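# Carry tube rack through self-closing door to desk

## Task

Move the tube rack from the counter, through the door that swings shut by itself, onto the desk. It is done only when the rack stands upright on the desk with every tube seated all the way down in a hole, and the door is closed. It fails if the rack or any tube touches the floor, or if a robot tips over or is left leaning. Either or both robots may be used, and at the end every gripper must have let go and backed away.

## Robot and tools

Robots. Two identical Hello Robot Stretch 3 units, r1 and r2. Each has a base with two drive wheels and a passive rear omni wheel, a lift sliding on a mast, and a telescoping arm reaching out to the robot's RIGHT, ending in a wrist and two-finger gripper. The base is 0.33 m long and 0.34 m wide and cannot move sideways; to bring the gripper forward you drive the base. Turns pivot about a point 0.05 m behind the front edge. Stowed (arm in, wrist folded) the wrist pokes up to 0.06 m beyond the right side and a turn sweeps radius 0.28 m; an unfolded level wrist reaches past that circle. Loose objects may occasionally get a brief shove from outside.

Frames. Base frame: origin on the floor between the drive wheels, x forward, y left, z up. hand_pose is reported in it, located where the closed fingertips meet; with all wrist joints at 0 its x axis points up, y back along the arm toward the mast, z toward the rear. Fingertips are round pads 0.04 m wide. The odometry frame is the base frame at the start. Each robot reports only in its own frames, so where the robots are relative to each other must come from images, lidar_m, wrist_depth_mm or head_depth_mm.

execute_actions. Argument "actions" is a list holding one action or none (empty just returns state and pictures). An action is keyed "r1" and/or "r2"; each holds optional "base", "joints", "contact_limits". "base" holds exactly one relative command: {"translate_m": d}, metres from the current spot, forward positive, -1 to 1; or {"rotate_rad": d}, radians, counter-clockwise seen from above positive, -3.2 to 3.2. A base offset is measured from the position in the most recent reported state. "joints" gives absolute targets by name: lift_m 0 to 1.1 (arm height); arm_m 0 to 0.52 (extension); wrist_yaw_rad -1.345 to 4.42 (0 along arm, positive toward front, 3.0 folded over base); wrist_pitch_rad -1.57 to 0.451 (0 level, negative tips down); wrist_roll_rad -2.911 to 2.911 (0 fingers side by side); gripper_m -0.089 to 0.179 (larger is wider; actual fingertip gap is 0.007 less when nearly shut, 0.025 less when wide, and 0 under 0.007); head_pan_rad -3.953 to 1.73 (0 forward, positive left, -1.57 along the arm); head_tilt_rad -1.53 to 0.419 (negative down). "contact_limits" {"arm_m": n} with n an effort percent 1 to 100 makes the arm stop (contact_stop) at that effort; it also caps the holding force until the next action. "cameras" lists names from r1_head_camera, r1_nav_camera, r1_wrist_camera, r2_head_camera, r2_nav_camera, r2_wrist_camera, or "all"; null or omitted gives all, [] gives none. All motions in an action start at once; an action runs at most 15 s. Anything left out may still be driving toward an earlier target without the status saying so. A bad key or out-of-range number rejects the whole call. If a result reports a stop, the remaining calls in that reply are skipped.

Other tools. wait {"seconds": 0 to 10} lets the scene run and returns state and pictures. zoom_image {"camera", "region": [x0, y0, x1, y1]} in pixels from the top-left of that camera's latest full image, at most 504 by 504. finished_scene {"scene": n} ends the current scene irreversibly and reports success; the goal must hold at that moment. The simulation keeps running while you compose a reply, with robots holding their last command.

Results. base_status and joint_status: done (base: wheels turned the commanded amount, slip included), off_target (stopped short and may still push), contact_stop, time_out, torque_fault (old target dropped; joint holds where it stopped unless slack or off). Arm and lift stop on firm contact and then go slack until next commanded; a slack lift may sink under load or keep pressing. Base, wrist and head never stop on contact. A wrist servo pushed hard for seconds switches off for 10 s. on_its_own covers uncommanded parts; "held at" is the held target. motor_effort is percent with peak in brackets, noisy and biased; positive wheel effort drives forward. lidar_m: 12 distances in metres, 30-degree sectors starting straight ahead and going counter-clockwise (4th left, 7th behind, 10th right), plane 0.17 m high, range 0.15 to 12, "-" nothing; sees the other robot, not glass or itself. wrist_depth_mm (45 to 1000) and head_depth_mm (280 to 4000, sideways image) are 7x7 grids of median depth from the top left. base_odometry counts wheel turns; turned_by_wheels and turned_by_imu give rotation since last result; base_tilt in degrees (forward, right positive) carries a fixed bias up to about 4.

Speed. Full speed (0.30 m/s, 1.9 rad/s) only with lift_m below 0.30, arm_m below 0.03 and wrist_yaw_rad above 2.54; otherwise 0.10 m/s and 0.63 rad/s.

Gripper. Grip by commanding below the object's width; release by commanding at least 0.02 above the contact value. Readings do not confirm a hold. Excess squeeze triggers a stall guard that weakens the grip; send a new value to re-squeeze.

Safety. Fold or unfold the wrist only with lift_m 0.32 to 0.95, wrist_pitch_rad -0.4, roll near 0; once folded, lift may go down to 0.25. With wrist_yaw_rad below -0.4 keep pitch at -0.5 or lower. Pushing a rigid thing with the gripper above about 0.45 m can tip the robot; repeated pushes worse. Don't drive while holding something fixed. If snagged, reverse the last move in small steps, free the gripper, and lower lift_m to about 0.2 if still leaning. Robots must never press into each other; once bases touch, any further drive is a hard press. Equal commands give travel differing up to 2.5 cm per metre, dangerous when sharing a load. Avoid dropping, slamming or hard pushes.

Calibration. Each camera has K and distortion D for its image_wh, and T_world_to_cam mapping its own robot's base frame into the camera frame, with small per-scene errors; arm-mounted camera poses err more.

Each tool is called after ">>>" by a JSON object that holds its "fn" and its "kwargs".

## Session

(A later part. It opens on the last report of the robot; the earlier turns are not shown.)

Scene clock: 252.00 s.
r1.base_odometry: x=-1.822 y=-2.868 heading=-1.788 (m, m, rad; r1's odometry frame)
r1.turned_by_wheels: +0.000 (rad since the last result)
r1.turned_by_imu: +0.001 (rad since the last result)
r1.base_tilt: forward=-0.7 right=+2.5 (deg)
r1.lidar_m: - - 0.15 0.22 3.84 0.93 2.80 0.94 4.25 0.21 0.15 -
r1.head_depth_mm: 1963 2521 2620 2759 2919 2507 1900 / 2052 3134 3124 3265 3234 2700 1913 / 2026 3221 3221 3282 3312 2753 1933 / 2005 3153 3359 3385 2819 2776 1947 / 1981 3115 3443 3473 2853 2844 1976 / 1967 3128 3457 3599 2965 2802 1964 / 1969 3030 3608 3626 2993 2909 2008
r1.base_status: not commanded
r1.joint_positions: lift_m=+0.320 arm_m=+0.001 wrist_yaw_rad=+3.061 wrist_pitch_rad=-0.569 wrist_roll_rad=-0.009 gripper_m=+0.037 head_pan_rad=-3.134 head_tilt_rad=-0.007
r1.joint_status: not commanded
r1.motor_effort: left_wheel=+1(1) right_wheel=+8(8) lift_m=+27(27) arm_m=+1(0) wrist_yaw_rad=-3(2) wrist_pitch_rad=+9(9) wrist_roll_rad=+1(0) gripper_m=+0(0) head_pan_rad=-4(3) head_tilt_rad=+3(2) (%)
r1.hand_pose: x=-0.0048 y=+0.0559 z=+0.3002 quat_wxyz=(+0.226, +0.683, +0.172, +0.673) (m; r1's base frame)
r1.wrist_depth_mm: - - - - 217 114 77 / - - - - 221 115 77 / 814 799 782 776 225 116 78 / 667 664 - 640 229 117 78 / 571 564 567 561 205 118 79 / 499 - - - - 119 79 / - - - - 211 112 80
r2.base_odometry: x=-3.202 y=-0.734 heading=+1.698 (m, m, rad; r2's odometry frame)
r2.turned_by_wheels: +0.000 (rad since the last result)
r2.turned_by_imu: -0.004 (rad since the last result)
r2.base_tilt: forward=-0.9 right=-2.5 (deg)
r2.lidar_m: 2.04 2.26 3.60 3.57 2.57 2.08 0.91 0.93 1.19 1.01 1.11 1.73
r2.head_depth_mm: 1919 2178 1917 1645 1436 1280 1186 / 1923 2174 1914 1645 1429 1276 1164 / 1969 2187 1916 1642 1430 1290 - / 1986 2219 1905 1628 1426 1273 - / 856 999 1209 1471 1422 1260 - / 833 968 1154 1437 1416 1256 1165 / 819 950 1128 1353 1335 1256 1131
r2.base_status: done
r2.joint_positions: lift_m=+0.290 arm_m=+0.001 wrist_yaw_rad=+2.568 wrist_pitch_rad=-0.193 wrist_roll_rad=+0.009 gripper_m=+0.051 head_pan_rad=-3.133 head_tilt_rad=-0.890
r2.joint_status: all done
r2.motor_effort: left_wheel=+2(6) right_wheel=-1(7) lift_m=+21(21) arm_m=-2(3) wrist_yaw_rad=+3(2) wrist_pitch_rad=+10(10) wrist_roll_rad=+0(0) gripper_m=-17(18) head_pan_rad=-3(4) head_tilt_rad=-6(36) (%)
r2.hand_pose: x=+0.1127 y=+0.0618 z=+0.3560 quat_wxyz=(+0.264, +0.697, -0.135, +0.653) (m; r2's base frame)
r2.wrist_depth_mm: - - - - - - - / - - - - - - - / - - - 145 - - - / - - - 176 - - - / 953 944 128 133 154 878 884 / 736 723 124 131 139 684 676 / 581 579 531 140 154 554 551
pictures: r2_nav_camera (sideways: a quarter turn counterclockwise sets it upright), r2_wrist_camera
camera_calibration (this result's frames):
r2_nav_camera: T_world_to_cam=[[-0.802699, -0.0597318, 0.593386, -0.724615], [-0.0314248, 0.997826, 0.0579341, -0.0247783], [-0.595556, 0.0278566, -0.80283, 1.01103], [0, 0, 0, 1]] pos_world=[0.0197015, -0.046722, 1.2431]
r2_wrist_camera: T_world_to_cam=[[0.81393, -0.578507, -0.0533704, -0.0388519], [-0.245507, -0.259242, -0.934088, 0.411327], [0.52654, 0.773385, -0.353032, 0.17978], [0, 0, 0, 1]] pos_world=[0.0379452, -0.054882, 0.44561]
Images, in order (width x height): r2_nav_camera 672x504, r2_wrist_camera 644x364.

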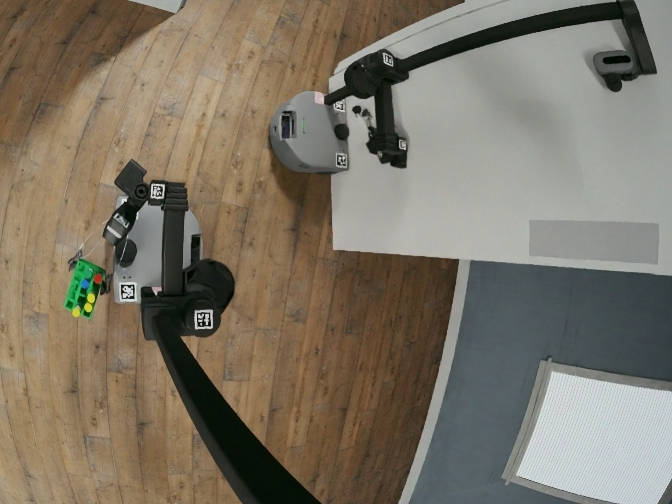

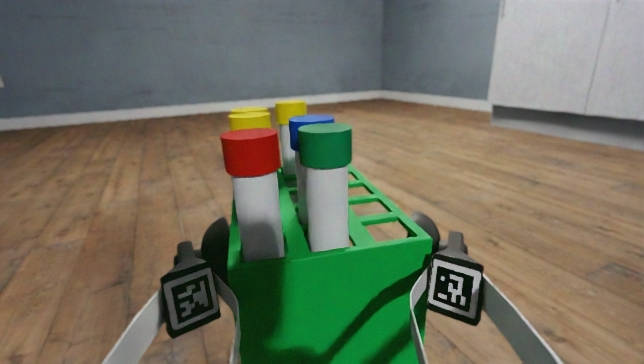

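Rotating clockwise swings the rear away from r1.

>>> {"fn": "execute_actions", "kwargs": {"actions": [{"r2":{"base":{"rotate_rad":-1.72},"joints":{"head_pan_rad":0,"head_tilt_rad":-0.9}}}], "cameras": ["r2_nav_camera"]}}

Scene clock: 256.17 s.
r1.base_odometry: x=-1.822 y=-2.868 heading=-1.788 (m, m, rad; r1's odometry frame)
r1.turned_by_wheels: +0.000 (rad since the last result)
r1.turned_by_imu: +0.001 (rad since the last result)
r1.base_tilt: forward=-0.7 right=+2.5 (deg)
r1.lidar_m: - - 0.15 0.22 3.87 0.93 2.79 0.94 4.25 0.21 0.15 -
r1.head_depth_mm: 1984 2501 2633 2714 2928 2507 1907 / 2063 3151 3249 3241 3290 2704 1923 / 2029 3245 3256 3309 3316 2760 1953 / 2007 3137 3363 3412 2826 2783 1951 / 2002 3172 3409 3388 2901 2814 1957 / 1988 3089 3499 3470 2950 2860 1969 / 1948 3024 3561 3705 3029 2874 1993
r1.base_status: not commanded
r1.joint_positions: lift_m=+0.320 arm_m=+0.001 wrist_yaw_rad=+3.061 wrist_pitch_rad=-0.569 wrist_roll_rad=-0.009 gripper_m=+0.037 head_pan_rad=-3.134 head_tilt_rad=-0.007
r1.joint_status: not commanded
r1.motor_effort: left_wheel=+1(1) right_wheel=+8(8) lift_m=+27(27) arm_m=+1(0) wrist_yaw_rad=-3(2) wrist_pitch_rad=+9(9) wrist_roll_rad=+0(0) gripper_m=-1(0) head_pan_rad=-3(3) head_tilt_rad=+4(2) (%)
r1.hand_pose: x=-0.0048 y=+0.0559 z=+0.3002 quat_wxyz=(+0.226, +0.683, +0.172, +0.673) (m; r1's base frame)
r1.wrist_depth_mm: - - - - 218 114 77 / - - - - 222 115 77 / 807 806 775 790 225 116 78 / 658 671 - 656 227 117 78 / 566 566 564 567 205 118 79 / 494 - - - - 119 79 / - - - - 212 112 80
r2.base_odometry: x=-3.202 y=-0.734 heading=-0.022 (m, m, rad; r2's odometry frame)
r2.turned_by_wheels: -1.720 (rad since the last result)
r2.turned_by_imu: -1.681 (rad since the last result)
r2.base_tilt: forward=-0.8 right=-2.4 (deg)
r2.lidar_m: 1.01 1.05 1.46 2.05 2.13 3.68 3.56 2.89 2.14 0.91 0.92 0.96
r2.head_depth_mm: 2923 2315 1921 1648 1319 1279 1139 / 2875 2289 1929 1642 1428 1270 1142 / 2917 2313 1915 1641 1428 1262 1142 / 2885 2304 1909 1608 1419 1266 1137 / 2816 2300 1855 1581 1416 1259 1135 / 934 1068 1271 1528 1412 1257 1118 / 912 1069 1272 1521 1402 1247 1125
r2.base_status: done
r2.joint_positions: lift_m=+0.290 arm_m=+0.001 wrist_yaw_rad=+2.568 wrist_pitch_rad=-0.193 wrist_roll_rad=+0.009 gripper_m=+0.051 head_pan_rad=-0.007 head_tilt_rad=-0.890
r2.joint_status: all done
r2.motor_effort: left_wheel=+2(8) right_wheel=-2(6) lift_m=+21(21) arm_m=-3(3) wrist_yaw_rad=+2(2) wrist_pitch_rad=+10(10) wrist_roll_rad=+0(0) gripper_m=-17(17) head_pan_rad=+2(31) head_tilt_rad=-7(9) (%)
r2.hand_pose: x=+0.1127 y=+0.0618 z=+0.3560 quat_wxyz=(+0.264, +0.697, -0.135, +0.653) (m; r2's base frame)
r2.wrist_depth_mm: - - - - - 896 733 / - - - - - 939 765 / - - 189 145 - 965 786 / - - - 151 - 994 803 / 957 947 129 131 154 887 824 / 726 732 124 131 138 680 683 / 590 578 540 140 155 552 551
pictures: r2_nav_camera (sideways: a quarter turn counterclockwise sets it upright)
camera_calibration (this result's frames):
r2_nav_camera: T_world_to_cam=[[0.803625, 0.0472975, 0.593253, -0.73424], [0.0159835, -0.998193, 0.0579303, -0.0250625], [0.594921, -0.037072, -0.802929, 1.0039], [0, 0, 0, 1]] pos_world=[-0.00678628, 0.046927, 1.2431]
Images, in order (width x height): r2_nav_camera 672x504.

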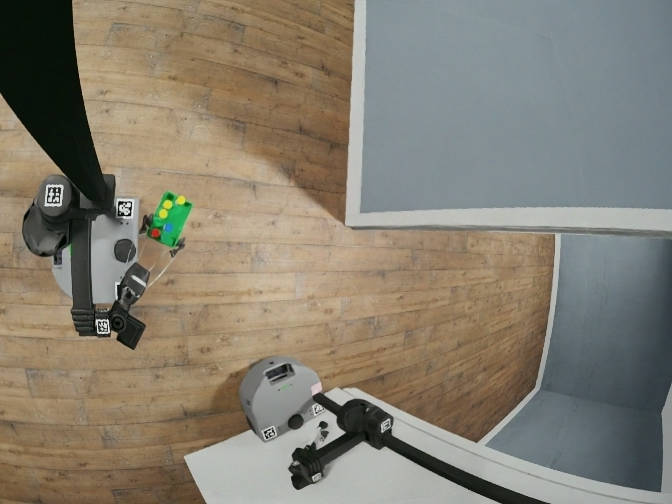

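>>> {"fn": "execute_actions", "kwargs": {"actions": [{"r2":{"base":{"rotate_rad":-0.195}}}], "cameras": []}}

>>> {"fn": "execute_actions", "kwargs": {"actions": [{"r2":{"base":{"translate_m":0.6}}}], "cameras": ["r2_nav_camera"]}}

Scene clock: 262.77 s.
r1.base_odometry: x=-1.822 y=-2.868 heading=-1.788 (m, m, rad; r1's odometry frame)
r1.turned_by_wheels: +0.000 (rad since the last result)
r1.turned_by_imu: +0.001 (rad since the last result)
r1.base_tilt: forward=-0.7 right=+2.5 (deg)
r1.lidar_m: - - 0.15 0.22 3.88 0.93 2.81 0.94 4.25 0.21 0.15 -
r1.head_depth_mm: 1971 2491 2616 2724 2893 2517 1910 / 2061 3158 3224 3236 3315 2717 1919 / 2019 3169 3241 3290 3354 2721 1932 / 1997 3214 3355 3379 2777 2768 1923 / 1972 3100 3457 3471 2922 2784 1959 / 1979 3102 3505 3587 2933 2815 1977 / 1968 3068 3574 3645 3051 2902 1980
r1.base_status: not commanded
r1.joint_positions: lift_m=+0.320 arm_m=+0.001 wrist_yaw_rad=+3.061 wrist_pitch_rad=-0.569 wrist_roll_rad=-0.009 gripper_m=+0.037 head_pan_rad=-3.134 head_tilt_rad=-0.007
r1.joint_status: not commanded
r1.motor_effort: left_wheel=+1(1) right_wheel=+8(8) lift_m=+27(27) arm_m=+0(1) wrist_yaw_rad=-2(3) wrist_pitch_rad=+9(9) wrist_roll_rad=+0(0) gripper_m=-1(1) head_pan_rad=-3(3) head_tilt_rad=+3(2) (%)
r1.hand_pose: x=-0.0048 y=+0.0559 z=+0.3002 quat_wxyz=(+0.226, +0.683, +0.172, +0.673) (m; r1's base frame)
r1.wrist_depth_mm: - - - - 218 114 77 / - - - - 222 115 78 / 799 810 792 795 224 116 78 / 675 666 - 660 229 117 78 / 581 560 559 559 204 118 79 / 487 - - - - 119 79 / - - - - 212 112 80
r2.base_odometry: x=-3.202 y=-0.734 heading=-0.216 (m, m, rad; r2's odometry frame)
r2.turned_by_wheels: -0.195 (rad since the last result)
r2.turned_by_imu: -0.191 (rad since the last result)
r2.base_tilt: forward=-0.8 right=-2.6 (deg)
r2.lidar_m: 4.90 1.01 1.23 2.04 2.07 2.52 3.57 3.59 2.29 2.08 0.91 0.94
r2.head_depth_mm: 2925 2130 1045 1378 1309 1279 1143 / 2875 2296 1922 1623 1372 1267 1137 / 2907 2287 1914 1639 1422 1268 1135 / 2863 2284 1897 1618 1423 1262 1138 / 2847 2250 1895 1614 1416 1256 1136 / 2840 2255 1895 1616 1410 1257 1113 / 2784 2264 1301 1483 1421 1251 1138
r2.base_status: done
r2.joint_positions: lift_m=+0.290 arm_m=+0.001 wrist_yaw_rad=+2.568 wrist_pitch_rad=-0.193 wrist_roll_rad=+0.009 gripper_m=+0.051 head_pan_rad=-0.007 head_tilt_rad=-0.890
r2.joint_status: not commanded
r2.motor_effort: left_wheel=+1(7) right_wheel=-2(5) lift_m=+21(21) arm_m=-3(3) wrist_yaw_rad=+3(3) wrist_pitch_rad=+10(11) wrist_roll_rad=+0(0) gripper_m=-18(17) head_pan_rad=+3(1) head_tilt_rad=-7(7) (%)
r2.hand_pose: x=+0.1127 y=+0.0618 z=+0.3560 quat_wxyz=(+0.264, +0.697, -0.135, +0.653) (m; r2's base frame)
r2.wrist_depth_mm: - - - - - 830 - / - - - - - 872 - / - - 189 145 - 907 - / - - - 176 - 976 - / 961 946 129 132 155 879 876 / 738 723 124 131 138 679 676 / 585 579 529 140 155 559 552
pictures: none
No camera images: the call's "cameras" was empty. Leave "cameras" out to get every camera's image.

Scene clock: 266.47 s.
r1.base_odometry: x=-1.822 y=-2.868 heading=-1.788 (m, m, rad; r1's odometry frame)
r1.turned_by_wheels: +0.000 (rad since the last result)
r1.turned_by_imu: +0.000 (rad since the last result)
r1.base_tilt: forward=-0.7 right=+2.5 (deg)
r1.lidar_m: - - 0.15 0.22 3.83 0.93 0.59 3.23 4.26 0.21 0.15 -
r1.head_depth_mm: 1980 2550 2599 2769 2922 2529 1919 / 2056 3129 3155 3183 3286 2734 1923 / 2018 3163 690 555 3281 2450 764 / 1998 3177 3359 3339 2814 2754 1932 / 2001 3123 3442 3460 2864 2825 1964 / 1985 3050 3504 3539 2978 2838 1987 / 1969 3027 3610 3708 3016 2865 1994
r1.base_status: not commanded
r1.joint_positions: lift_m=+0.320 arm_m=+0.001 wrist_yaw_rad=+3.061 wrist_pitch_rad=-0.569 wrist_roll_rad=-0.009 gripper_m=+0.037 head_pan_rad=-3.134 head_tilt_rad=-0.007
r1.joint_status: not commanded
r1.motor_effort: left_wheel=+1(1) right_wheel=+8(8) lift_m=+27(27) arm_m=+0(1) wrist_yaw_rad=-2(3) wrist_pitch_rad=+9(10) wrist_roll_rad=+0(0) gripper_m=+0(0) head_pan_rad=-3(3) head_tilt_rad=+4(2) (%)
r1.hand_pose: x=-0.0048 y=+0.0559 z=+0.3002 quat_wxyz=(+0.226, +0.683, +0.172, +0.673) (m; r1's base frame)
r1.wrist_depth_mm: - - - - 217 114 77 / - - - - 221 115 77 / 801 781 792 779 225 116 78 / 668 661 - 646 227 117 78 / 573 566 571 566 202 118 79 / 499 - - - - 119 80 / - - - - 210 112 80
r2.base_odometry: x=-2.616 y=-0.863 heading=-0.216 (m, m, rad; r2's odometry frame)
r2.turned_by_wheels: +0.000 (rad since the last result)
r2.turned_by_imu: +0.002 (rad since the last result)
r2.base_tilt: forward=-0.8 right=-2.4 (deg)
r2.lidar_m: 4.52 0.48 0.51 1.02 2.17 2.65 4.13 3.45 0.87 0.60 0.53 0.77
r2.head_depth_mm: 2930 2313 1935 1645 1409 1272 1019 / 2901 2304 1907 1633 1444 1272 1141 / 2848 2272 1904 1631 1426 1272 1136 / 2848 2289 1901 1618 1428 1259 1139 / 2896 2254 1881 1615 1410 1259 1131 / 2849 2266 1873 1622 1421 1255 1119 / 2792 2272 1865 1614 1417 1199 1129
r2.base_status: done
r2.joint_positions: lift_m=+0.290 arm_m=+0.001 wrist_yaw_rad=+2.568 wrist_pitch_rad=-0.193 wrist_roll_rad=+0.009 gripper_m=+0.051 head_pan_rad=-0.007 head_tilt_rad=-0.890
r2.joint_status: not commanded
r2.motor_effort: left_wheel=+1(8) right_wheel=-1(4) lift_m=+21(20) arm_m=-3(3) wrist_yaw_rad=+3(3) wrist_pitch_rad=+10(10) wrist_roll_rad=+0(0) gripper_m=-18(17) head_pan_rad=+1(2) head_tilt_rad=-7(6) (%)
r2.hand_pose: x=+0.1127 y=+0.0618 z=+0.3560 quat_wxyz=(+0.264, +0.697, -0.135, +0.653) (m; r2's base frame)
r2.wrist_depth_mm: - - 698 520 518 - - / - - 751 545 549 - - / - - 189 144 - - - / - - 886 129 - - - / 985 946 130 132 154 898 870 / 724 732 124 131 139 687 676 / 591 585 533 140 154 557 552
pictures: r2_nav_camera (sideways: a quarter turn counterclockwise sets it upright)
camera_calibration (this result's frames):
r2_nav_camera: T_world_to_cam=[[0.803737, 0.0475089, 0.593085, -0.734022], [0.0162592, -0.998189, 0.0579254, -0.0250579], [0.594763, -0.0369137, -0.803053, 1.00406], [0, 0, 0, 1]] pos_world=[-0.00681098, 0.0469237, 1.2431]
Images, in order (width x height): r2_nav_camera 672x504.

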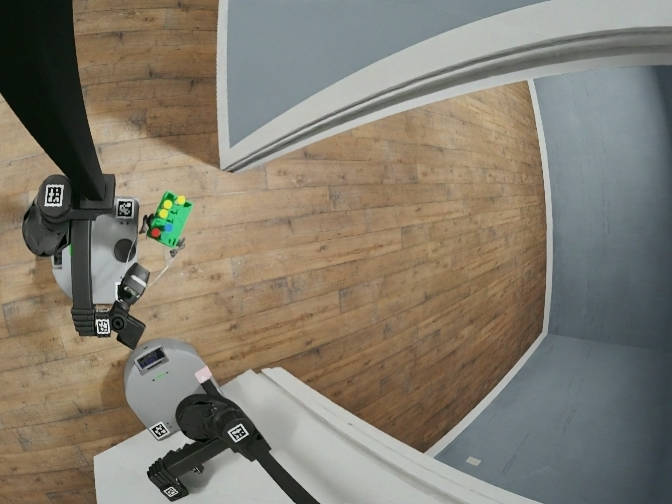

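>>> {"fn": "execute_actions", "kwargs": {"actions": [{"r2":{"base":{"translate_m":1.0},"joints":{"head_pan_rad":1.5,"head_tilt_rad":-0.4}}}], "cameras": ["r2_nav_camera","r2_head_camera"]}}

Scene clock: 274.20 s.
r1.base_odometry: x=-1.822 y=-2.868 heading=-1.788 (m, m, rad; r1's odometry frame)
r1.turned_by_wheels: +0.000 (rad since the last result)
r1.turned_by_imu: +0.001 (rad since the last result)
r1.base_tilt: forward=-0.6 right=+2.5 (deg)
r1.lidar_m: - - 0.15 0.22 3.88 0.93 2.81 3.22 4.23 0.21 0.15 -
r1.head_depth_mm: 1957 2535 2622 2735 2895 2496 1915 / 2076 3154 3166 3226 3346 2696 1927 / 2014 3231 3295 3238 3322 2762 1934 / 2011 3199 3326 3398 2812 2799 1940 / 2013 3116 3411 3466 2864 2789 1966 / 2003 3080 3510 3524 2972 2815 2007 / 1957 3081 3624 3654 3025 2870 2005
r1.base_status: not commanded
r1.joint_positions: lift_m=+0.320 arm_m=+0.001 wrist_yaw_rad=+3.061 wrist_pitch_rad=-0.569 wrist_roll_rad=-0.009 gripper_m=+0.037 head_pan_rad=-3.134 head_tilt_rad=-0.007
r1.joint_status: not commanded
r1.motor_effort: left_wheel=+1(1) right_wheel=+8(8) lift_m=+27(27) arm_m=+0(0) wrist_yaw_rad=-2(3) wrist_pitch_rad=+9(9) wrist_roll_rad=+0(0) gripper_m=+0(1) head_pan_rad=-3(3) head_tilt_rad=+2(2) (%)
r1.hand_pose: x=-0.0048 y=+0.0559 z=+0.3002 quat_wxyz=(+0.226, +0.683, +0.172, +0.673) (m; r1's base frame)
r1.wrist_depth_mm: - - 838 - 217 114 77 / - - 857 969 223 115 77 / 801 803 806 804 224 116 78 / 672 665 - 668 228 117 78 / 567 556 564 557 204 118 79 / 497 - - - - 119 79 / - - - - 212 112 80
r2.base_odometry: x=-1.639 y=-1.077 heading=-0.216 (m, m, rad; r2's odometry frame)
r2.turned_by_wheels: +0.000 (rad since the last result)
r2.turned_by_imu: +0.003 (rad since the last result)
r2.base_tilt: forward=-0.9 right=-2.4 (deg)
r2.lidar_m: 3.56 3.59 2.91 2.49 0.75 0.58 5.10 0.75 0.62 1.03 1.81 2.21
r2.head_depth_mm: 2987 3232 3528 3124 2208 1722 1402 / 2937 3041 3381 3070 2211 1717 1401 / 2816 2955 3336 3108 2205 1709 1397 / 2761 2886 3153 3123 2209 1725 1404 / 2607 2773 3065 3139 2206 1704 1401 / 2562 2681 2947 2960 2183 1722 1402 / 2497 2651 2875 2980 2210 1715 1399
r2.base_status: done
r2.joint_positions: lift_m=+0.290 arm_m=+0.001 wrist_yaw_rad=+2.568 wrist_pitch_rad=-0.193 wrist_roll_rad=+0.009 gripper_m=+0.051 head_pan_rad=+1.493 head_tilt_rad=-0.409
r2.joint_status: all done
r2.motor_effort: left_wheel=+1(8) right_wheel=-1(4) lift_m=+21(21) arm_m=-3(2) wrist_yaw_rad=+2(2) wrist_pitch_rad=+10(10) wrist_roll_rad=+0(0) gripper_m=-17(18) head_pan_rad=+1(28) head_tilt_rad=+6(43) (%)
r2.hand_pose: x=+0.1127 y=+0.0618 z=+0.3560 quat_wxyz=(+0.264, +0.697, -0.135, +0.653) (m; r2's base frame)
r2.wrist_depth_mm: - - - - - - - / - - - - - - - / - - - 145 - - - / - - - 151 - - - / 963 936 129 132 154 888 878 / 730 725 124 131 139 683 678 / 584 578 535 140 154 554 556
pictures: r2_head_camera (sideways: a quarter turn clockwise sets it upright), r2_nav_camera (sideways: a quarter turn counterclockwise sets it upright)
camera_calibration (this result's frames):
r2_head_camera: T_world_to_cam=[[-0.0659146, -0.448642, -0.891277, 1.18589], [-0.990937, 0.134204, 0.00573095, -0.00360869], [0.117041, 0.883578, -0.453422, 0.551531], [0, 0, 0, 1]] pos_world=[0.0100395, 0.0452041, 1.30705]
r2_nav_camera: T_world_to_cam=[[-0.0188014, 0.440396, 0.897607, -1.12593], [0.994534, -0.0839879, 0.062039, -0.036419], [0.10271, 0.893866, -0.43641, 0.53013], [0, 0, 0, 1]] pos_world=[-0.0393987, 0.0189328, 1.24426]
Images, in order (width x height): r2_head_camera 896x504, r2_nav_camera 672x504.

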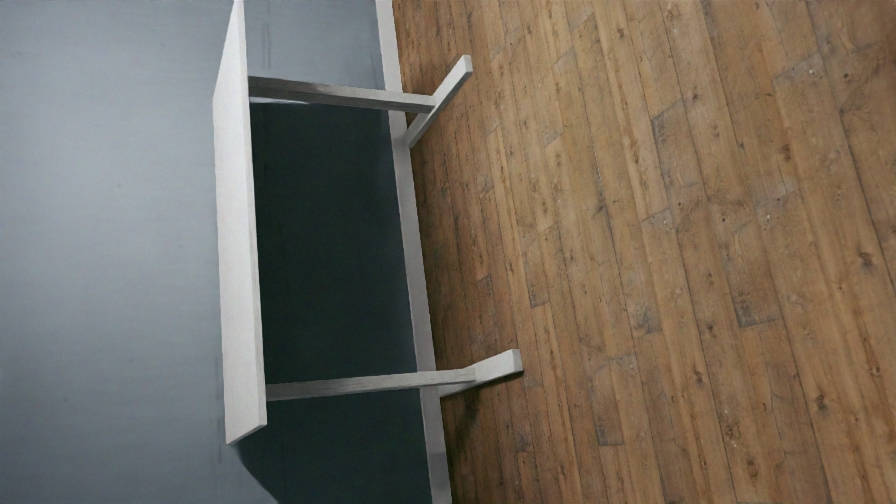

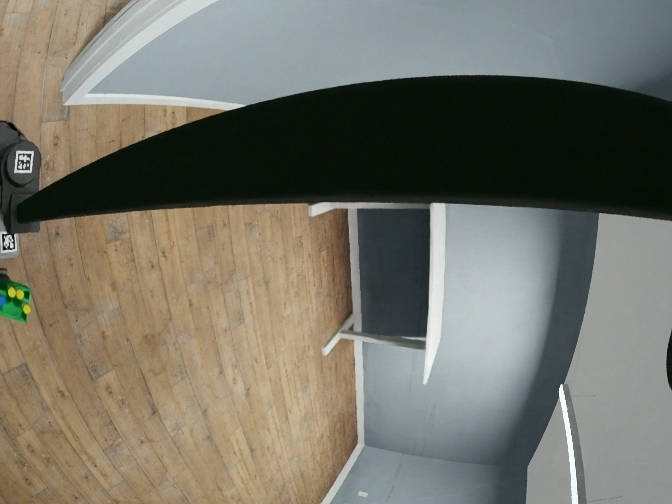

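>>> {"fn": "execute_actions", "kwargs": {"actions": [{"r1":{"base":{"translate_m":-0.15}},"r2":{"base":{"rotate_rad":1.38},"joints":{"head_pan_rad":0,"head_tilt_rad":-0.4}}}], "cameras": []}}

>>> {"fn": "execute_actions", "kwargs": {"actions": [{"r1":{"base":{"translate_m":-0.4}},"r2":{"base":{"translate_m":1.0}}}], "cameras": ["r2_nav_camera","r2_head_camera"]}}

Scene clock: 283.00 s.
r1.base_odometry: x=-1.789 y=-2.721 heading=-1.788 (m, m, rad; r1's odometry frame)
r1.turned_by_wheels: +0.000 (rad since the last result)
r1.turned_by_imu: -0.003 (rad since the last result)
r1.base_tilt: forward=-0.7 right=+2.5 (deg)
r1.lidar_m: - 0.15 0.21 0.82 0.83 0.82 2.65 3.04 4.21 0.20 0.15 -
r1.head_depth_mm: 2035 2718 2791 2904 3034 2568 1915 / 2033 2993 3063 3086 3142 2741 1889 / 2028 3050 3142 3184 3179 2721 1926 / 2016 3123 3201 3227 2662 2663 1947 / 2007 3151 3274 3287 2747 2721 1947 / 1959 3065 3297 3376 2810 2797 1984 / 1956 3048 3453 3543 2841 2882 1995
r1.base_status: done
r1.joint_positions: lift_m=+0.320 arm_m=+0.001 wrist_yaw_rad=+3.053 wrist_pitch_rad=-0.569 wrist_roll_rad=-0.009 gripper_m=+0.037 head_pan_rad=-3.134 head_tilt_rad=-0.007
r1.joint_status: not commanded
r1.motor_effort: left_wheel=+1(8) right_wheel=+16(29) lift_m=+26(26) arm_m=+1(1) wrist_yaw_rad=+3(6) wrist_pitch_rad=+9(9) wrist_roll_rad=+0(0) gripper_m=-1(0) head_pan_rad=-4(3) head_tilt_rad=+3(3) (%)
r1.hand_pose: x=-0.0032 y=+0.0558 z=+0.3002 quat_wxyz=(+0.228, +0.683, +0.170, +0.672) (m; r1's base frame)
r1.wrist_depth_mm: - - 887 851 - 362 185 / 837 - 906 855 982 335 177 / 751 809 790 774 788 313 170 / 669 673 - 657 652 292 165 / 575 566 565 574 564 274 159 / 493 - - - - 259 153 / - - - - 418 229 149
r2.base_odometry: x=-1.639 y=-1.077 heading=+1.164 (m, m, rad; r2's odometry frame)
r2.turned_by_wheels: +1.380 (rad since the last result)
r2.turned_by_imu: +1.348 (rad since the last result)
r2.base_tilt: forward=-0.9 right=-2.5 (deg)
r2.lidar_m: 2.50 1.06 0.58 4.98 0.95 0.62 0.73 1.80 1.98 3.06 3.56 3.66
r2.head_depth_mm: 3278 3509 3997 3103 2199 1710 1414 / 3116 3319 3689 3148 2206 1718 1399 / 2966 3137 3359 3093 2222 1713 1400 / 2829 3026 3317 3081 2222 1707 1397 / 2743 2853 3180 3152 2211 1709 1399 / 2629 2724 3034 3105 2211 1690 1393 / 2525 2650 2860 2940 2218 1702 1394
r2.base_status: done
r2.joint_positions: lift_m=+0.290 arm_m=+0.001 wrist_yaw_rad=+2.568 wrist_pitch_rad=-0.193 wrist_roll_rad=+0.009 gripper_m=+0.051 head_pan_rad=+0.007 head_tilt_rad=-0.408
r2.joint_status: all done
r2.motor_effort: left_wheel=-3(8) right_wheel=+3(8) lift_m=+21(21) arm_m=-3(3) wrist_yaw_rad=+2(2) wrist_pitch_rad=+11(10) wrist_roll_rad=+0(0) gripper_m=-17(17) head_pan_rad=-3(30) head_tilt_rad=+6(7) (%)
r2.hand_pose: x=+0.1127 y=+0.0618 z=+0.3560 quat_wxyz=(+0.264, +0.697, -0.135, +0.653) (m; r2's base frame)
r2.wrist_depth_mm: - - 573 802 - - - / - - 603 847 - - - / - - 189 146 - - - / - - 651 153 - - - / 961 957 129 132 154 898 858 / 732 720 124 131 139 689 674 / 586 584 532 139 154 549 551
pictures: none
No camera images: the call's "cameras" was empty. Leave "cameras" out to get every camera's image.

Scene clock: 288.17 s.
r1.base_odometry: x=-1.703 y=-2.331 heading=-1.788 (m, m, rad; r1's odometry frame)
r1.turned_by_wheels: +0.000 (rad since the last result)
r1.turned_by_imu: -0.001 (rad since the last result)
r1.base_tilt: forward=-0.7 right=+2.5 (deg)
r1.lidar_m: 0.20 0.35 3.73 0.65 0.60 0.98 2.26 2.58 4.11 0.20 0.18 0.18
r1.head_depth_mm: 2048 2607 2666 2649 2666 2685 1900 / 2044 2695 2692 2711 2752 2745 1906 / 2030 2692 2787 2775 2474 2332 1929 / 1994 2793 2798 2846 2281 2333 1956 / 1996 2787 2900 2913 2343 2384 1983 / 1994 2900 2955 2975 2387 2419 1960 / 1974 3013 2994 3057 2451 2497 2002
r1.base_status: done
r1.joint_positions: lift_m=+0.320 arm_m=+0.001 wrist_yaw_rad=+3.065 wrist_pitch_rad=-0.569 wrist_roll_rad=-0.009 gripper_m=+0.037 head_pan_rad=-3.134 head_tilt_rad=-0.007
r1.joint_status: not commanded
r1.motor_effort: left_wheel=+2(4) right_wheel=+8(13) lift_m=+27(27) arm_m=+1(0) wrist_yaw_rad=-5(6) wrist_pitch_rad=+9(9) wrist_roll_rad=+1(0) gripper_m=-1(1) head_pan_rad=-3(3) head_tilt_rad=+2(3) (%)
r1.hand_pose: x=-0.0057 y=+0.0560 z=+0.3002 quat_wxyz=(+0.224, +0.682, +0.174, +0.674) (m; r1's base frame)
r1.wrist_depth_mm: 630 607 - - - - - / 727 679 - - 976 972 953 / 777 730 - 791 792 792 784 / 671 666 - 667 664 649 641 / 572 564 561 567 576 549 556 / 499 - - - - 490 478 / - - - - 425 432 439
r2.base_odometry: x=-1.243 y=-0.159 heading=+1.164 (m, m, rad; r2's odometry frame)
r2.turned_by_wheels: +0.000 (rad since the last result)
r2.turned_by_imu: +0.003 (rad since the last result)
r2.base_tilt: forward=-0.8 right=-2.3 (deg)
r2.lidar_m: 1.96 1.56 0.97 0.78 0.78 0.86 1.59 2.72 2.98 3.24 3.20 1.96
r2.head_depth_mm: 2189 2409 2602 2849 2228 1724 1394 / 2114 2265 1954 2632 2227 1718 1406 / 2008 2154 1947 2585 2204 1717 1399 / 1907 2060 1714 2450 2200 1716 1399 / 1839 1973 1708 2310 2197 1721 1399 / 1783 1880 1528 2191 2220 1720 1404 / 1723 1822 1527 2122 2202 1705 1388
r2.base_status: done
r2.joint_positions: lift_m=+0.290 arm_m=+0.001 wrist_yaw_rad=+2.568 wrist_pitch_rad=-0.193 wrist_roll_rad=+0.009 gripper_m=+0.051 head_pan_rad=+0.007 head_tilt_rad=-0.408
r2.joint_status: not commanded
r2.motor_effort: left_wheel=-2(7) right_wheel=+2(7) lift_m=+21(21) arm_m=-3(3) wrist_yaw_rad=+2(3) wrist_pitch_rad=+11(10) wrist_roll_rad=+0(0) gripper_m=-17(18) head_pan_rad=-3(4) head_tilt_rad=+5(5) (%)
r2.hand_pose: x=+0.1127 y=+0.0618 z=+0.3560 quat_wxyz=(+0.264, +0.697, -0.135, +0.653) (m; r2's base frame)
r2.wrist_depth_mm: 652 783 - - - - - / 669 810 - - - - - / 677 836 957 145 - - - / 695 845 967 176 - - - / 708 839 128 132 154 893 885 / 692 718 124 131 139 689 678 / 591 585 534 140 155 552 550
pictures: r2_head_camera (sideways: a quarter turn clockwise sets it upright), r2_nav_camera (sideways: a quarter turn counterclockwise sets it upright)
camera_calibration (this result's frames):
r2_head_camera: T_world_to_cam=[[-0.451603, 0.0276466, -0.89179, 1.18891], [0.0496981, 0.998747, 0.00579527, -0.0100403], [0.890834, -0.0417031, -0.452412, 0.545496], [0, 0, 0, 1]] pos_world=[0.0514695, -0.0000927577, 1.30711]
r2_nav_camera: T_world_to_cam=[[0.436198, 0.0560652, 0.898103, -1.12936], [0.000564748, -0.998074, 0.0620317, -0.0303465], [0.899851, -0.0265509, -0.435389, 0.523939], [0, 0, 0, 1]] pos_world=[0.0211725, 0.0469406, 1.24428]
Images, in order (width x height): r2_head_camera 896x504, r2_nav_camera 672x504.

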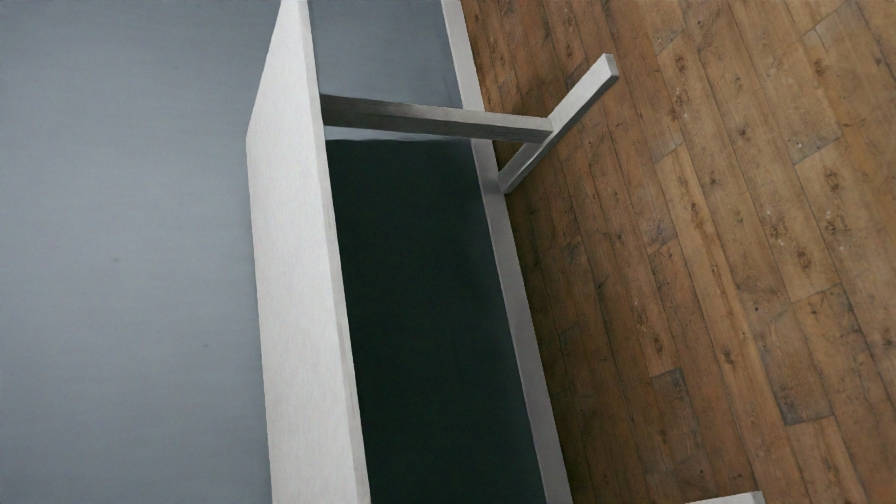

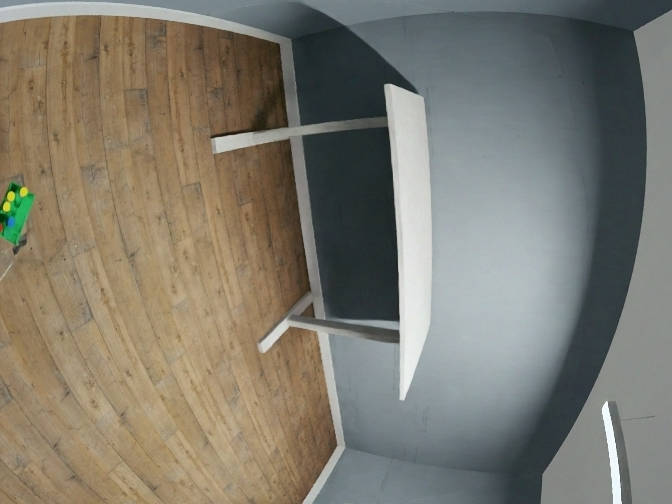

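>>> {"fn": "execute_actions", "kwargs": {"actions": [{"r1":{"base":{"translate_m":-0.25}},"r2":{"base":{"translate_m":0.55},"joints":{"head_tilt_rad":-0.6}}}], "cameras": []}}

>>> {"fn": "execute_actions", "kwargs": {"actions": [{"r1":{"base":{"translate_m":-0.55},"joints":{"head_pan_rad":0.5,"head_tilt_rad":-0.4}},"r2":{"base":{"translate_m":0.18},"joints":{"lift_m":0.98,"wrist_yaw_rad":1.8,"head_tilt_rad":-0.8}}}], "cameras": ["r2_wrist_camera","r2_head_camera","r1_nav_camera"]}}

Scene clock: 298.13 s.
r1.base_odometry: x=-1.649 y=-2.086 heading=-1.787 (m, m, rad; r1's odometry frame)
r1.turned_by_wheels: +0.001 (rad since the last result)
r1.turned_by_imu: +0.004 (rad since the last result)
r1.base_tilt: forward=-0.7 right=+2.6 (deg)
r1.lidar_m: 1.13 0.20 0.15 0.56 0.65 1.11 2.02 2.33 4.06 4.03 2.47 2.13
r1.head_depth_mm: 2073 2410 2443 2466 2468 2484 1922 / 2056 2435 2475 2527 2528 2569 1932 / 2007 2463 2538 2582 1998 2030 1920 / 2003 2553 2596 2642 2046 2047 1946 / 1996 2596 2647 2678 2081 2123 1963 / 1978 2634 2724 2753 2125 2177 1976 / 1996 2739 2798 2841 2227 2242 2001
r1.base_status: translate_m off_target (by the wheels' count: -0.2502 of -0.2500)
r1.joint_positions: lift_m=+0.320 arm_m=+0.001 wrist_yaw_rad=+3.059 wrist_pitch_rad=-0.569 wrist_roll_rad=-0.009 gripper_m=+0.037 head_pan_rad=-3.134 head_tilt_rad=-0.007
r1.joint_status: not commanded
r1.on_its_own: left_wheel is at rest, and its effort (+37) is outside its rest range (-18 to +18)
r1.motor_effort: left_wheel=+37(46) right_wheel=-1(17) lift_m=+27(27) arm_m=+0(1) wrist_yaw_rad=-1(5) wrist_pitch_rad=+9(9) wrist_roll_rad=+0(0) gripper_m=-1(1) head_pan_rad=-3(3) head_tilt_rad=+3(2) (%)
r1.hand_pose: x=-0.0044 y=+0.0559 z=+0.3002 quat_wxyz=(+0.226, +0.683, +0.172, +0.673) (m; r1's base frame)
r1.wrist_depth_mm: 723 676 615 598 - 159 175 / 786 749 677 669 199 179 202 / 799 790 729 737 213 206 237 / 666 667 - 646 233 241 286 / 559 564 558 566 261 294 359 / 495 - - - - 374 466 / - - - - 414 425 430
r2.base_odometry: x=-1.025 y=+0.346 heading=+1.163 (m, m, rad; r2's odometry frame)
r2.turned_by_wheels: +0.000 (rad since the last result)
r2.turned_by_imu: +0.001 (rad since the last result)
r2.base_tilt: forward=-0.8 right=-2.4 (deg)
r2.lidar_m: 1.53 1.08 1.21 0.98 0.97 1.07 2.03 3.20 3.54 3.03 3.01 1.43
r2.head_depth_mm: 1624 1252 1509 2172 1785 1469 1262 / 1551 1244 1933 2108 1782 1471 1261 / 1490 1243 944 2073 1778 1465 1246 / 1425 1227 942 2015 1758 1470 1252 / 1370 1233 891 1904 1755 1462 1250 / 1321 1229 838 1808 1760 1454 1241 / 1267 1220 796 1721 1758 1464 1249
r2.base_status: done
r2.joint_positions: lift_m=+0.290 arm_m=+0.001 wrist_yaw_rad=+2.568 wrist_pitch_rad=-0.193 wrist_roll_rad=+0.009 gripper_m=+0.051 head_pan_rad=+0.007 head_tilt_rad=-0.593
r2.joint_status: all done
r2.motor_effort: left_wheel=-2(7) right_wheel=+2(8) lift_m=+21(21) arm_m=-3(3) wrist_yaw_rad=+2(2) wrist_pitch_rad=+10(10) wrist_roll_rad=+0(0) gripper_m=-17(17) head_pan_rad=-3(3) head_tilt_rad=-4(28) (%)
r2.hand_pose: x=+0.1127 y=+0.0618 z=+0.3560 quat_wxyz=(+0.264, +0.697, -0.135, +0.653) (m; r2's base frame)
r2.wrist_depth_mm: 801 982 - - - - - / 818 - - - - - - / 852 - - 145 - - - / 878 - - 176 - - - / 854 939 130 132 155 890 878 / 731 719 124 131 139 688 681 / 594 584 529 140 154 552 552
pictures: none
No camera images: the call's "cameras" was empty. Leave "cameras" out to get every camera's image.

Scene clock: 305.23 s.
r1.base_odometry: x=-1.531 y=-1.549 heading=-1.787 (m, m, rad; r1's odometry frame)
r1.turned_by_wheels: +0.000 (rad since the last result)
r1.turned_by_imu: -0.001 (rad since the last result)
r1.base_tilt: forward=-0.7 right=+2.5 (deg)
r1.lidar_m: 1.42 0.79 0.70 0.70 0.80 1.38 1.48 1.71 3.93 3.91 3.09 2.66
r1.head_depth_mm: 1438 1617 1867 2184 2040 1594 1300 / 1192 1320 1485 1686 1874 1604 1299 / 1041 1131 1243 1376 1548 1572 1303 / 911 977 1066 1160 1281 1416 1305 / 811 866 929 1002 1092 1192 1252 / 735 766 805 864 951 1023 1104 / 667 700 740 779 830 900 973
r1.base_status: done
r1.joint_positions: lift_m=+0.320 arm_m=+0.001 wrist_yaw_rad=+3.059 wrist_pitch_rad=-0.569 wrist_roll_rad=-0.009 gripper_m=+0.037 head_pan_rad=+0.493 head_tilt_rad=-0.395
r1.joint_status: all done
r1.motor_effort: left_wheel=+1(32) right_wheel=+0(6) lift_m=+27(27) arm_m=+1(0) wrist_yaw_rad=-1(1) wrist_pitch_rad=+9(9) wrist_roll_rad=+0(0) gripper_m=+0(1) head_pan_rad=+5(59) head_tilt_rad=-2(25) (%)
r1.hand_pose: x=-0.0044 y=+0.0559 z=+0.3002 quat_wxyz=(+0.226, +0.683, +0.172, +0.673) (m; r1's base frame)
r1.wrist_depth_mm: 880 839 766 728 694 659 611 / 952 913 845 787 749 730 666 / 810 781 782 801 765 744 729 / 665 664 - 652 640 636 644 / 561 565 568 575 570 557 553 / 492 - - - - 487 483 / - - - - 423 429 431
r2.base_odometry: x=-0.954 y=+0.511 heading=+1.163 (m, m, rad; r2's odometry frame)
r2.turned_by_wheels: +0.000 (rad since the last result)
r2.turned_by_imu: +0.000 (rad since the last result)
r2.base_tilt: forward=-0.8 right=-2.4 (deg)
r2.lidar_m: 1.36 0.94 1.28 1.04 1.04 1.14 1.93 3.38 3.67 2.99 2.97 1.27
r2.head_depth_mm: 985 779 1517 1868 305 1326 1185 / 977 746 1948 348 - 1283 1164 / 980 713 1769 293 - 1294 1166 / 971 707 1776 374 1473 1316 1159 / 960 706 1691 1769 1499 1309 1157 / 956 703 1596 1744 1496 1292 1157 / 951 698 608 1699 1494 1309 1153
r2.base_status: done
r2.joint_positions: lift_m=+0.980 arm_m=+0.001 wrist_yaw_rad=+1.803 wrist_pitch_rad=-0.194 wrist_roll_rad=+0.009 gripper_m=+0.051 head_pan_rad=+0.007 head_tilt_rad=-0.791
r2.joint_status: all done
r2.motor_effort: left_wheel=-2(6) right_wheel=+3(7) lift_m=+26(24) arm_m=-3(3) wrist_yaw_rad=-2(4) wrist_pitch_rad=+10(11) wrist_roll_rad=+0(0) gripper_m=-18(17) head_pan_rad=-2(3) head_tilt_rad=-6(29) (%)
r2.hand_pose: x=+0.2188 y=-0.0888 z=+1.0456 quat_wxyz=(+0.489, +0.597, -0.385, +0.507) (m; r2's base frame)
r2.wrist_depth_mm: - - - - - - - / - - - - - - - / - - 759 145 954 890 866 / 588 578 528 176 646 - - / - - 129 132 154 - - / - 990 124 131 139 - - / - - - 139 154 - -
pictures: r1_nav_camera (sideways: a quarter turn counterclockwise sets it upright), r2_head_camera (sideways: a quarter turn clockwise sets it upright), r2_wrist_camera
camera_calibration (this result's frames):
r1_nav_camera: T_world_to_cam=[[0.362323, 0.216445, 0.906572, -1.14738], [0.433734, -0.900082, 0.0415483, -0.00153592], [0.824983, 0.378158, -0.42, 0.498218], [0, 0, 0, 1]] pos_world=[0.0053687, 0.0585584, 1.2495]
r2_head_camera: T_world_to_cam=[[-0.752099, 0.0256564, -0.65855, 0.886701], [0.0479037, 0.998727, -0.0157993, 0.0180819], [0.657306, -0.0434297, -0.752371, 0.937131], [0, 0, 0, 1]] pos_world=[0.0500393, -0.000109114, 1.28929]
r2_wrist_camera: T_world_to_cam=[[0.186829, -0.980943, -0.0533509, -0.0740174], [-0.357036, -0.0172064, -0.933932, 1.0882], [0.915216, 0.193533, -0.353447, 0.347686], [0, 0, 0, 1]] pos_world=[0.0841469, -0.121172, 1.13524]
Images, in order (width x height): r1_nav_camera 672x504, r2_head_camera 896x504, r2_wrist_camera 644x364.

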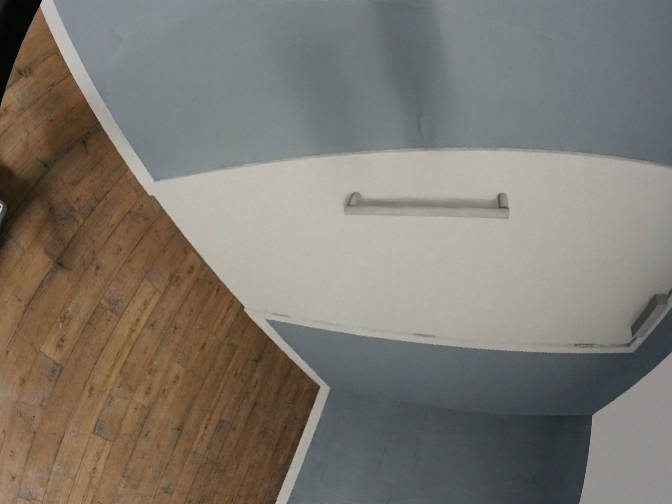

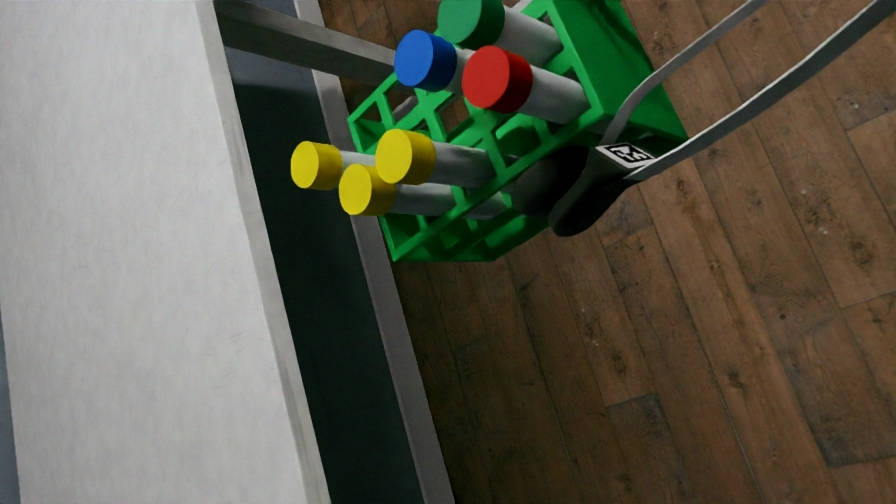

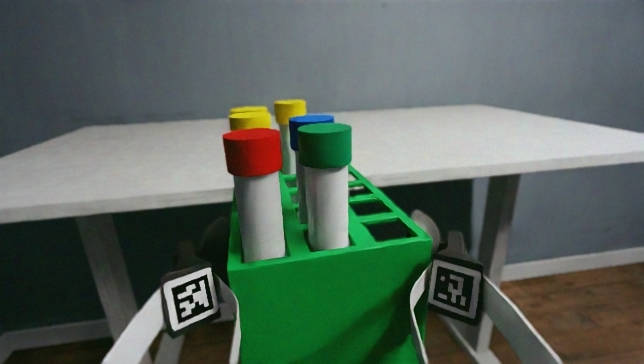

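>>> {"fn": "execute_actions", "kwargs": {"actions": [{"r2":{"base":{"translate_m":0.5},"joints":{"lift_m":0.96,"head_tilt_rad":-1.0}}}], "cameras": ["r2_wrist_camera","r2_head_camera"]}}

Scene clock: 314.60 s.
r1.base_odometry: x=-1.531 y=-1.549 heading=-1.787 (m, m, rad; r1's odometry frame)
r1.turned_by_wheels: +0.000 (rad since the last result)
r1.turned_by_imu: +0.001 (rad since the last result)
r1.base_tilt: forward=-0.6 right=+2.5 (deg)
r1.lidar_m: 1.42 0.80 0.70 0.69 0.80 1.38 1.48 1.71 3.92 3.92 3.09 2.66
r1.head_depth_mm: 1443 1619 1859 2198 2033 1594 1308 / 1190 1326 1484 1698 1853 1612 1304 / 1040 1137 1241 1378 1546 1574 1306 / 917 980 1067 1158 1282 1422 1308 / 814 866 933 999 1091 1189 1245 / 732 763 806 862 950 1019 1110 / 668 703 741 778 831 900 970
r1.base_status: not commanded
r1.joint_positions: lift_m=+0.320 arm_m=+0.001 wrist_yaw_rad=+3.059 wrist_pitch_rad=-0.569 wrist_roll_rad=-0.009 gripper_m=+0.037 head_pan_rad=+0.493 head_tilt_rad=-0.395
r1.joint_status: not commanded
r1.motor_effort: left_wheel=+1(1) right_wheel=+0(0) lift_m=+28(26) arm_m=+0(1) wrist_yaw_rad=-1(1) wrist_pitch_rad=+9(9) wrist_roll_rad=+0(0) gripper_m=+0(0) head_pan_rad=+6(5) head_tilt_rad=-2(3) (%)
r1.hand_pose: x=-0.0044 y=+0.0559 z=+0.3002 quat_wxyz=(+0.226, +0.683, +0.172, +0.673) (m; r1's base frame)
r1.wrist_depth_mm: 851 842 764 733 680 651 611 / 942 927 825 796 748 713 680 / 813 784 805 763 772 742 720 / 664 676 - 658 650 643 639 / 564 569 564 579 570 563 551 / 498 - - - - 484 482 / - - - - 427 435 424
r2.base_odometry: x=-0.756 y=+0.970 heading=+1.163 (m, m, rad; r2's odometry frame)
r2.turned_by_wheels: +0.000 (rad since the last result)
r2.turned_by_imu: +0.000 (rad since the last result)
r2.base_tilt: forward=-0.9 right=-2.5 (deg)
r2.lidar_m: 0.89 0.89 0.65 1.22 1.22 1.33 2.23 3.83 3.44 2.81 2.17 0.83
r2.head_depth_mm: 602 510 461 321 360 1241 1136 / 599 507 331 292 346 1221 1131 / 596 495 294 327 343 1198 1142 / 592 502 384 380 347 328 1140 / 589 499 435 385 345 318 1133 / 585 498 435 384 344 312 1117 / 581 496 432 382 344 311 1078
r2.base_status: done
r2.joint_positions: lift_m=+0.960 arm_m=+0.001 wrist_yaw_rad=+1.803 wrist_pitch_rad=-0.194 wrist_roll_rad=+0.009 gripper_m=+0.051 head_pan_rad=+0.007 head_tilt_rad=-0.988
r2.joint_status: all done
r2.motor_effort: left_wheel=-3(3) right_wheel=+3(6) lift_m=+21(21) arm_m=-3(3) wrist_yaw_rad=-2(3) wrist_pitch_rad=+11(11) wrist_roll_rad=+0(0) gripper_m=-17(17) head_pan_rad=-4(3) head_tilt_rad=-8(29) (%)
r2.hand_pose: x=+0.2188 y=-0.0888 z=+1.0259 quat_wxyz=(+0.489, +0.597, -0.385, +0.507) (m; r2's base frame)
r2.wrist_depth_mm: 703 725 757 798 825 864 914 / 733 752 806 838 865 913 954 / 756 792 690 145 838 803 990 / 531 514 425 176 478 474 458 / 361 354 129 132 154 331 327 / 272 269 124 131 139 256 252 / 220 216 200 140 154 207 207
pictures: r2_head_camera (sideways: a quarter turn clockwise sets it upright), r2_wrist_camera
camera_calibration (this result's frames):
r2_head_camera: T_world_to_cam=[[-0.866519, 0.0248822, -0.498524, 0.678914], [0.043759, 0.998698, -0.0262138, 0.0316603], [0.497223, -0.0445297, -0.86648, 1.08646], [0, 0, 0, 1]] pos_world=[0.0466959, -0.000132386, 1.28068]
r2_wrist_camera: T_world_to_cam=[[0.186818, -0.980945, -0.053349, -0.0750701], [-0.357077, -0.017213, -0.933916, 1.0698], [0.915202, 0.193522, -0.353489, 0.340773], [0, 0, 0, 1]] pos_world=[0.0841478, -0.121172, 1.11555]
Images, in order (width x height): r2_head_camera 896x504, r2_wrist_camera 644x364.

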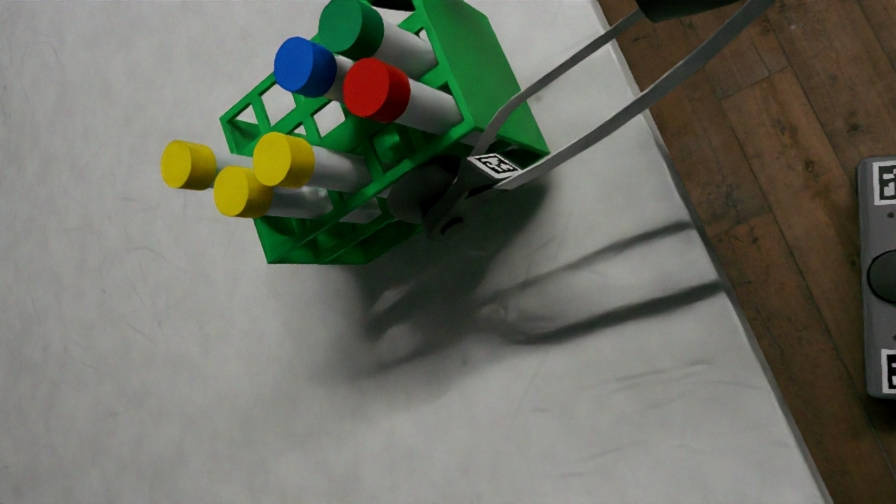

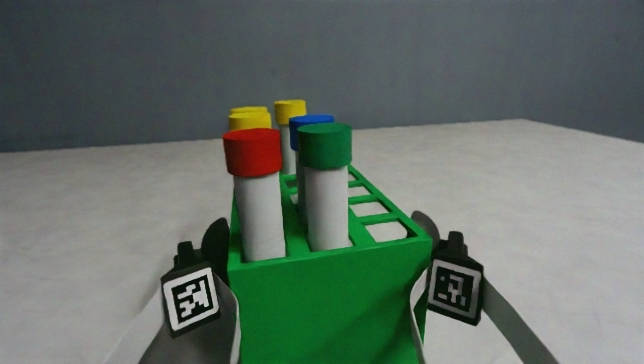

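>>> {"fn": "execute_actions", "kwargs": {"actions": [{"r2":{"base":{"translate_m":0.04},"joints":{"lift_m":0.945}}}], "cameras": []}}

>>> {"fn": "execute_actions", "kwargs": {"actions": [{"r2":{"joints":{"lift_m":0.937}}}], "cameras": ["r2_wrist_camera"]}}

Scene clock: 318.00 s.
r1.base_odometry: x=-1.531 y=-1.549 heading=-1.787 (m, m, rad; r1's odometry frame)
r1.turned_by_wheels: +0.000 (rad since the last result)
r1.turned_by_imu: +0.000 (rad since the last result)
r1.base_tilt: forward=-0.7 right=+2.5 (deg)
r1.lidar_m: 1.42 0.80 0.70 0.69 0.80 1.38 1.48 1.71 3.92 3.91 3.10 2.66
r1.head_depth_mm: 1444 1629 1875 2202 2042 1602 1303 / 1193 1327 1473 1678 1871 1610 1308 / 1041 1133 1243 1377 1537 1566 1311 / 909 984 1064 1162 1277 1427 1318 / 813 864 932 1001 1087 1187 1248 / 730 763 804 869 949 1020 1105 / 669 699 742 778 831 898 968
r1.base_status: not commanded
r1.joint_positions: lift_m=+0.320 arm_m=+0.001 wrist_yaw_rad=+3.059 wrist_pitch_rad=-0.569 wrist_roll_rad=-0.009 gripper_m=+0.037 head_pan_rad=+0.493 head_tilt_rad=-0.395
r1.joint_status: not commanded
r1.motor_effort: left_wheel=+1(1) right_wheel=+0(0) lift_m=+27(26) arm_m=+0(1) wrist_yaw_rad=-1(1) wrist_pitch_rad=+9(9) wrist_roll_rad=+0(0) gripper_m=-1(1) head_pan_rad=+4(5) head_tilt_rad=-3(3) (%)
r1.hand_pose: x=-0.0044 y=+0.0559 z=+0.3002 quat_wxyz=(+0.226, +0.683, +0.172, +0.673) (m; r1's base frame)
r1.wrist_depth_mm: 863 829 744 722 686 656 617 / 929 897 820 781 754 715 669 / 801 794 787 798 771 753 727 / 664 657 - 663 646 652 636 / 561 564 562 567 574 555 553 / 495 - - - - 488 481 / - - - - 419 432 426
r2.base_odometry: x=-0.740 y=+1.007 heading=+1.163 (m, m, rad; r2's odometry frame)
r2.turned_by_wheels: +0.000 (rad since the last result)
r2.turned_by_imu: +0.000 (rad since the last result)
r2.base_tilt: forward=-0.9 right=-2.5 (deg)
r2.lidar_m: 0.86 0.85 0.63 0.67 1.23 1.35 2.26 3.87 3.41 2.80 2.09 0.80
r2.head_depth_mm: 603 509 451 315 350 330 1133 / 599 507 357 293 344 324 1125 / 594 504 302 306 343 315 1128 / 591 503 412 387 346 314 1111 / 588 500 436 385 345 313 293 / 585 498 434 384 344 313 289 / 582 496 433 383 343 312 289
r2.base_status: done
r2.joint_positions: lift_m=+0.945 arm_m=+0.001 wrist_yaw_rad=+1.803 wrist_pitch_rad=-0.194 wrist_roll_rad=+0.009 gripper_m=+0.051 head_pan_rad=+0.007 head_tilt_rad=-0.988
r2.joint_status: all done
r2.motor_effort: left_wheel=-2(3) right_wheel=+2(6) lift_m=+21(22) arm_m=-3(3) wrist_yaw_rad=-3(3) wrist_pitch_rad=+11(10) wrist_roll_rad=+0(0) gripper_m=-17(18) head_pan_rad=-4(3) head_tilt_rad=-8(8) (%)
r2.hand_pose: x=+0.2188 y=-0.0888 z=+1.0109 quat_wxyz=(+0.489, +0.597, -0.385, +0.507) (m; r2's base frame)
r2.wrist_depth_mm: 670 697 716 752 778 825 867 / 703 735 753 793 841 877 913 / 721 756 631 145 762 738 717 / 480 471 389 152 438 430 418 / 330 322 130 132 154 302 296 / 249 246 124 131 139 233 231 / 199 197 182 140 155 189 188
pictures: none
No camera images: the call's "cameras" was empty. Leave "cameras" out to get every camera's image.

Scene clock: 318.67 s.
r1.base_odometry: x=-1.531 y=-1.549 heading=-1.787 (m, m, rad; r1's odometry frame)
r1.turned_by_wheels: +0.000 (rad since the last result)
r1.turned_by_imu: +0.000 (rad since the last result)
r1.base_tilt: forward=-0.7 right=+2.5 (deg)
r1.lidar_m: 1.42 0.80 0.70 0.70 0.81 1.38 1.48 1.71 3.88 3.91 3.08 2.65
r1.head_depth_mm: 1439 1639 1878 2169 2068 1587 1303 / 1195 1325 1481 1687 1857 1605 1304 / 1037 1128 1245 1385 1536 1577 1312 / 915 981 1064 1160 1282 1418 1313 / 812 865 931 1002 1087 1193 1249 / 735 765 804 862 952 1017 1106 / 668 699 739 778 828 893 966
r1.base_status: not commanded
r1.joint_positions: lift_m=+0.320 arm_m=+0.001 wrist_yaw_rad=+3.059 wrist_pitch_rad=-0.569 wrist_roll_rad=-0.009 gripper_m=+0.037 head_pan_rad=+0.493 head_tilt_rad=-0.395
r1.joint_status: not commanded
r1.motor_effort: left_wheel=+1(1) right_wheel=-1(0) lift_m=+27(26) arm_m=+0(0) wrist_yaw_rad=-1(1) wrist_pitch_rad=+10(9) wrist_roll_rad=+0(0) gripper_m=-1(0) head_pan_rad=+5(5) head_tilt_rad=-3(4) (%)
r1.hand_pose: x=-0.0044 y=+0.0559 z=+0.3002 quat_wxyz=(+0.226, +0.683, +0.172, +0.673) (m; r1's base frame)
r1.wrist_depth_mm: 866 838 743 726 695 656 614 / 944 929 817 773 760 711 658 / 819 813 782 788 795 752 701 / 674 645 - 647 644 655 649 / 561 562 566 578 572 551 553 / 492 - - - - 484 484 / - - - - 424 433 426
r2.base_odometry: x=-0.740 y=+1.007 heading=+1.163 (m, m, rad; r2's odometry frame)
r2.turned_by_wheels: +0.000 (rad since the last result)
r2.turned_by_imu: +0.000 (rad since the last result)
r2.base_tilt: forward=-0.9 right=-2.4 (deg)
r2.lidar_m: 0.86 0.85 0.63 0.66 1.23 1.35 2.26 3.87 3.42 2.80 2.08 0.80
r2.head_depth_mm: 602 510 452 328 351 331 1133 / 598 507 366 295 344 325 1125 / 594 505 305 314 343 315 1128 / 590 502 414 386 347 314 1111 / 587 500 436 385 346 313 294 / 585 499 434 384 345 313 289 / 583 497 432 383 343 311 289
r2.base_status: not commanded
r2.joint_positions: lift_m=+0.937 arm_m=+0.001 wrist_yaw_rad=+1.803 wrist_pitch_rad=-0.188 wrist_roll_rad=+0.009 gripper_m=+0.051 head_pan_rad=+0.007 head_tilt_rad=-0.988
r2.joint_status: all done
r2.motor_effort: left_wheel=-3(3) right_wheel=+2(2) lift_m=+20(17) arm_m=-3(3) wrist_yaw_rad=-2(2) wrist_pitch_rad=+8(11) wrist_roll_rad=+0(0) gripper_m=-17(17) head_pan_rad=-4(4) head_tilt_rad=-7(7) (%)
r2.hand_pose: x=+0.2193 y=-0.0887 z=+1.0043 quat_wxyz=(+0.488, +0.595, -0.387, +0.508) (m; r2's base frame)
r2.wrist_depth_mm: 668 694 717 758 785 821 864 / 692 730 752 788 834 874 917 / 734 760 612 144 744 726 712 / 470 456 375 176 425 413 406 / 314 312 130 132 154 291 287 / 238 236 124 131 139 224 222 / 191 189 174 140 154 182 180
pictures: r2_wrist_camera
camera_calibration (this result's frames):
r2_wrist_camera: T_world_to_cam=[[0.187073, -0.980882, -0.05361, -0.0759994], [-0.35178, -0.0159369, -0.935947, 1.05085], [0.9172, 0.193949, -0.348036, 0.326898], [0, 0, 0, 1]] pos_world=[0.0840526, -0.121201, 1.09323]
Images, in order (width x height): r2_wrist_camera 644x364.

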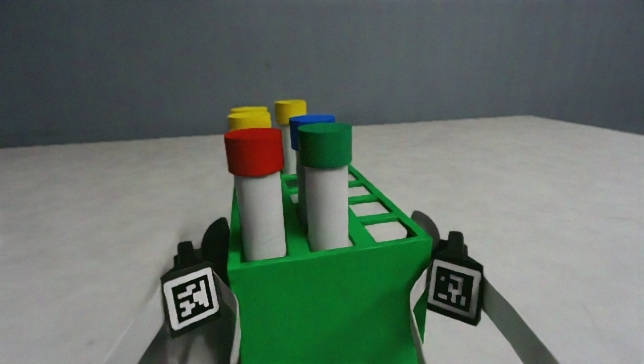

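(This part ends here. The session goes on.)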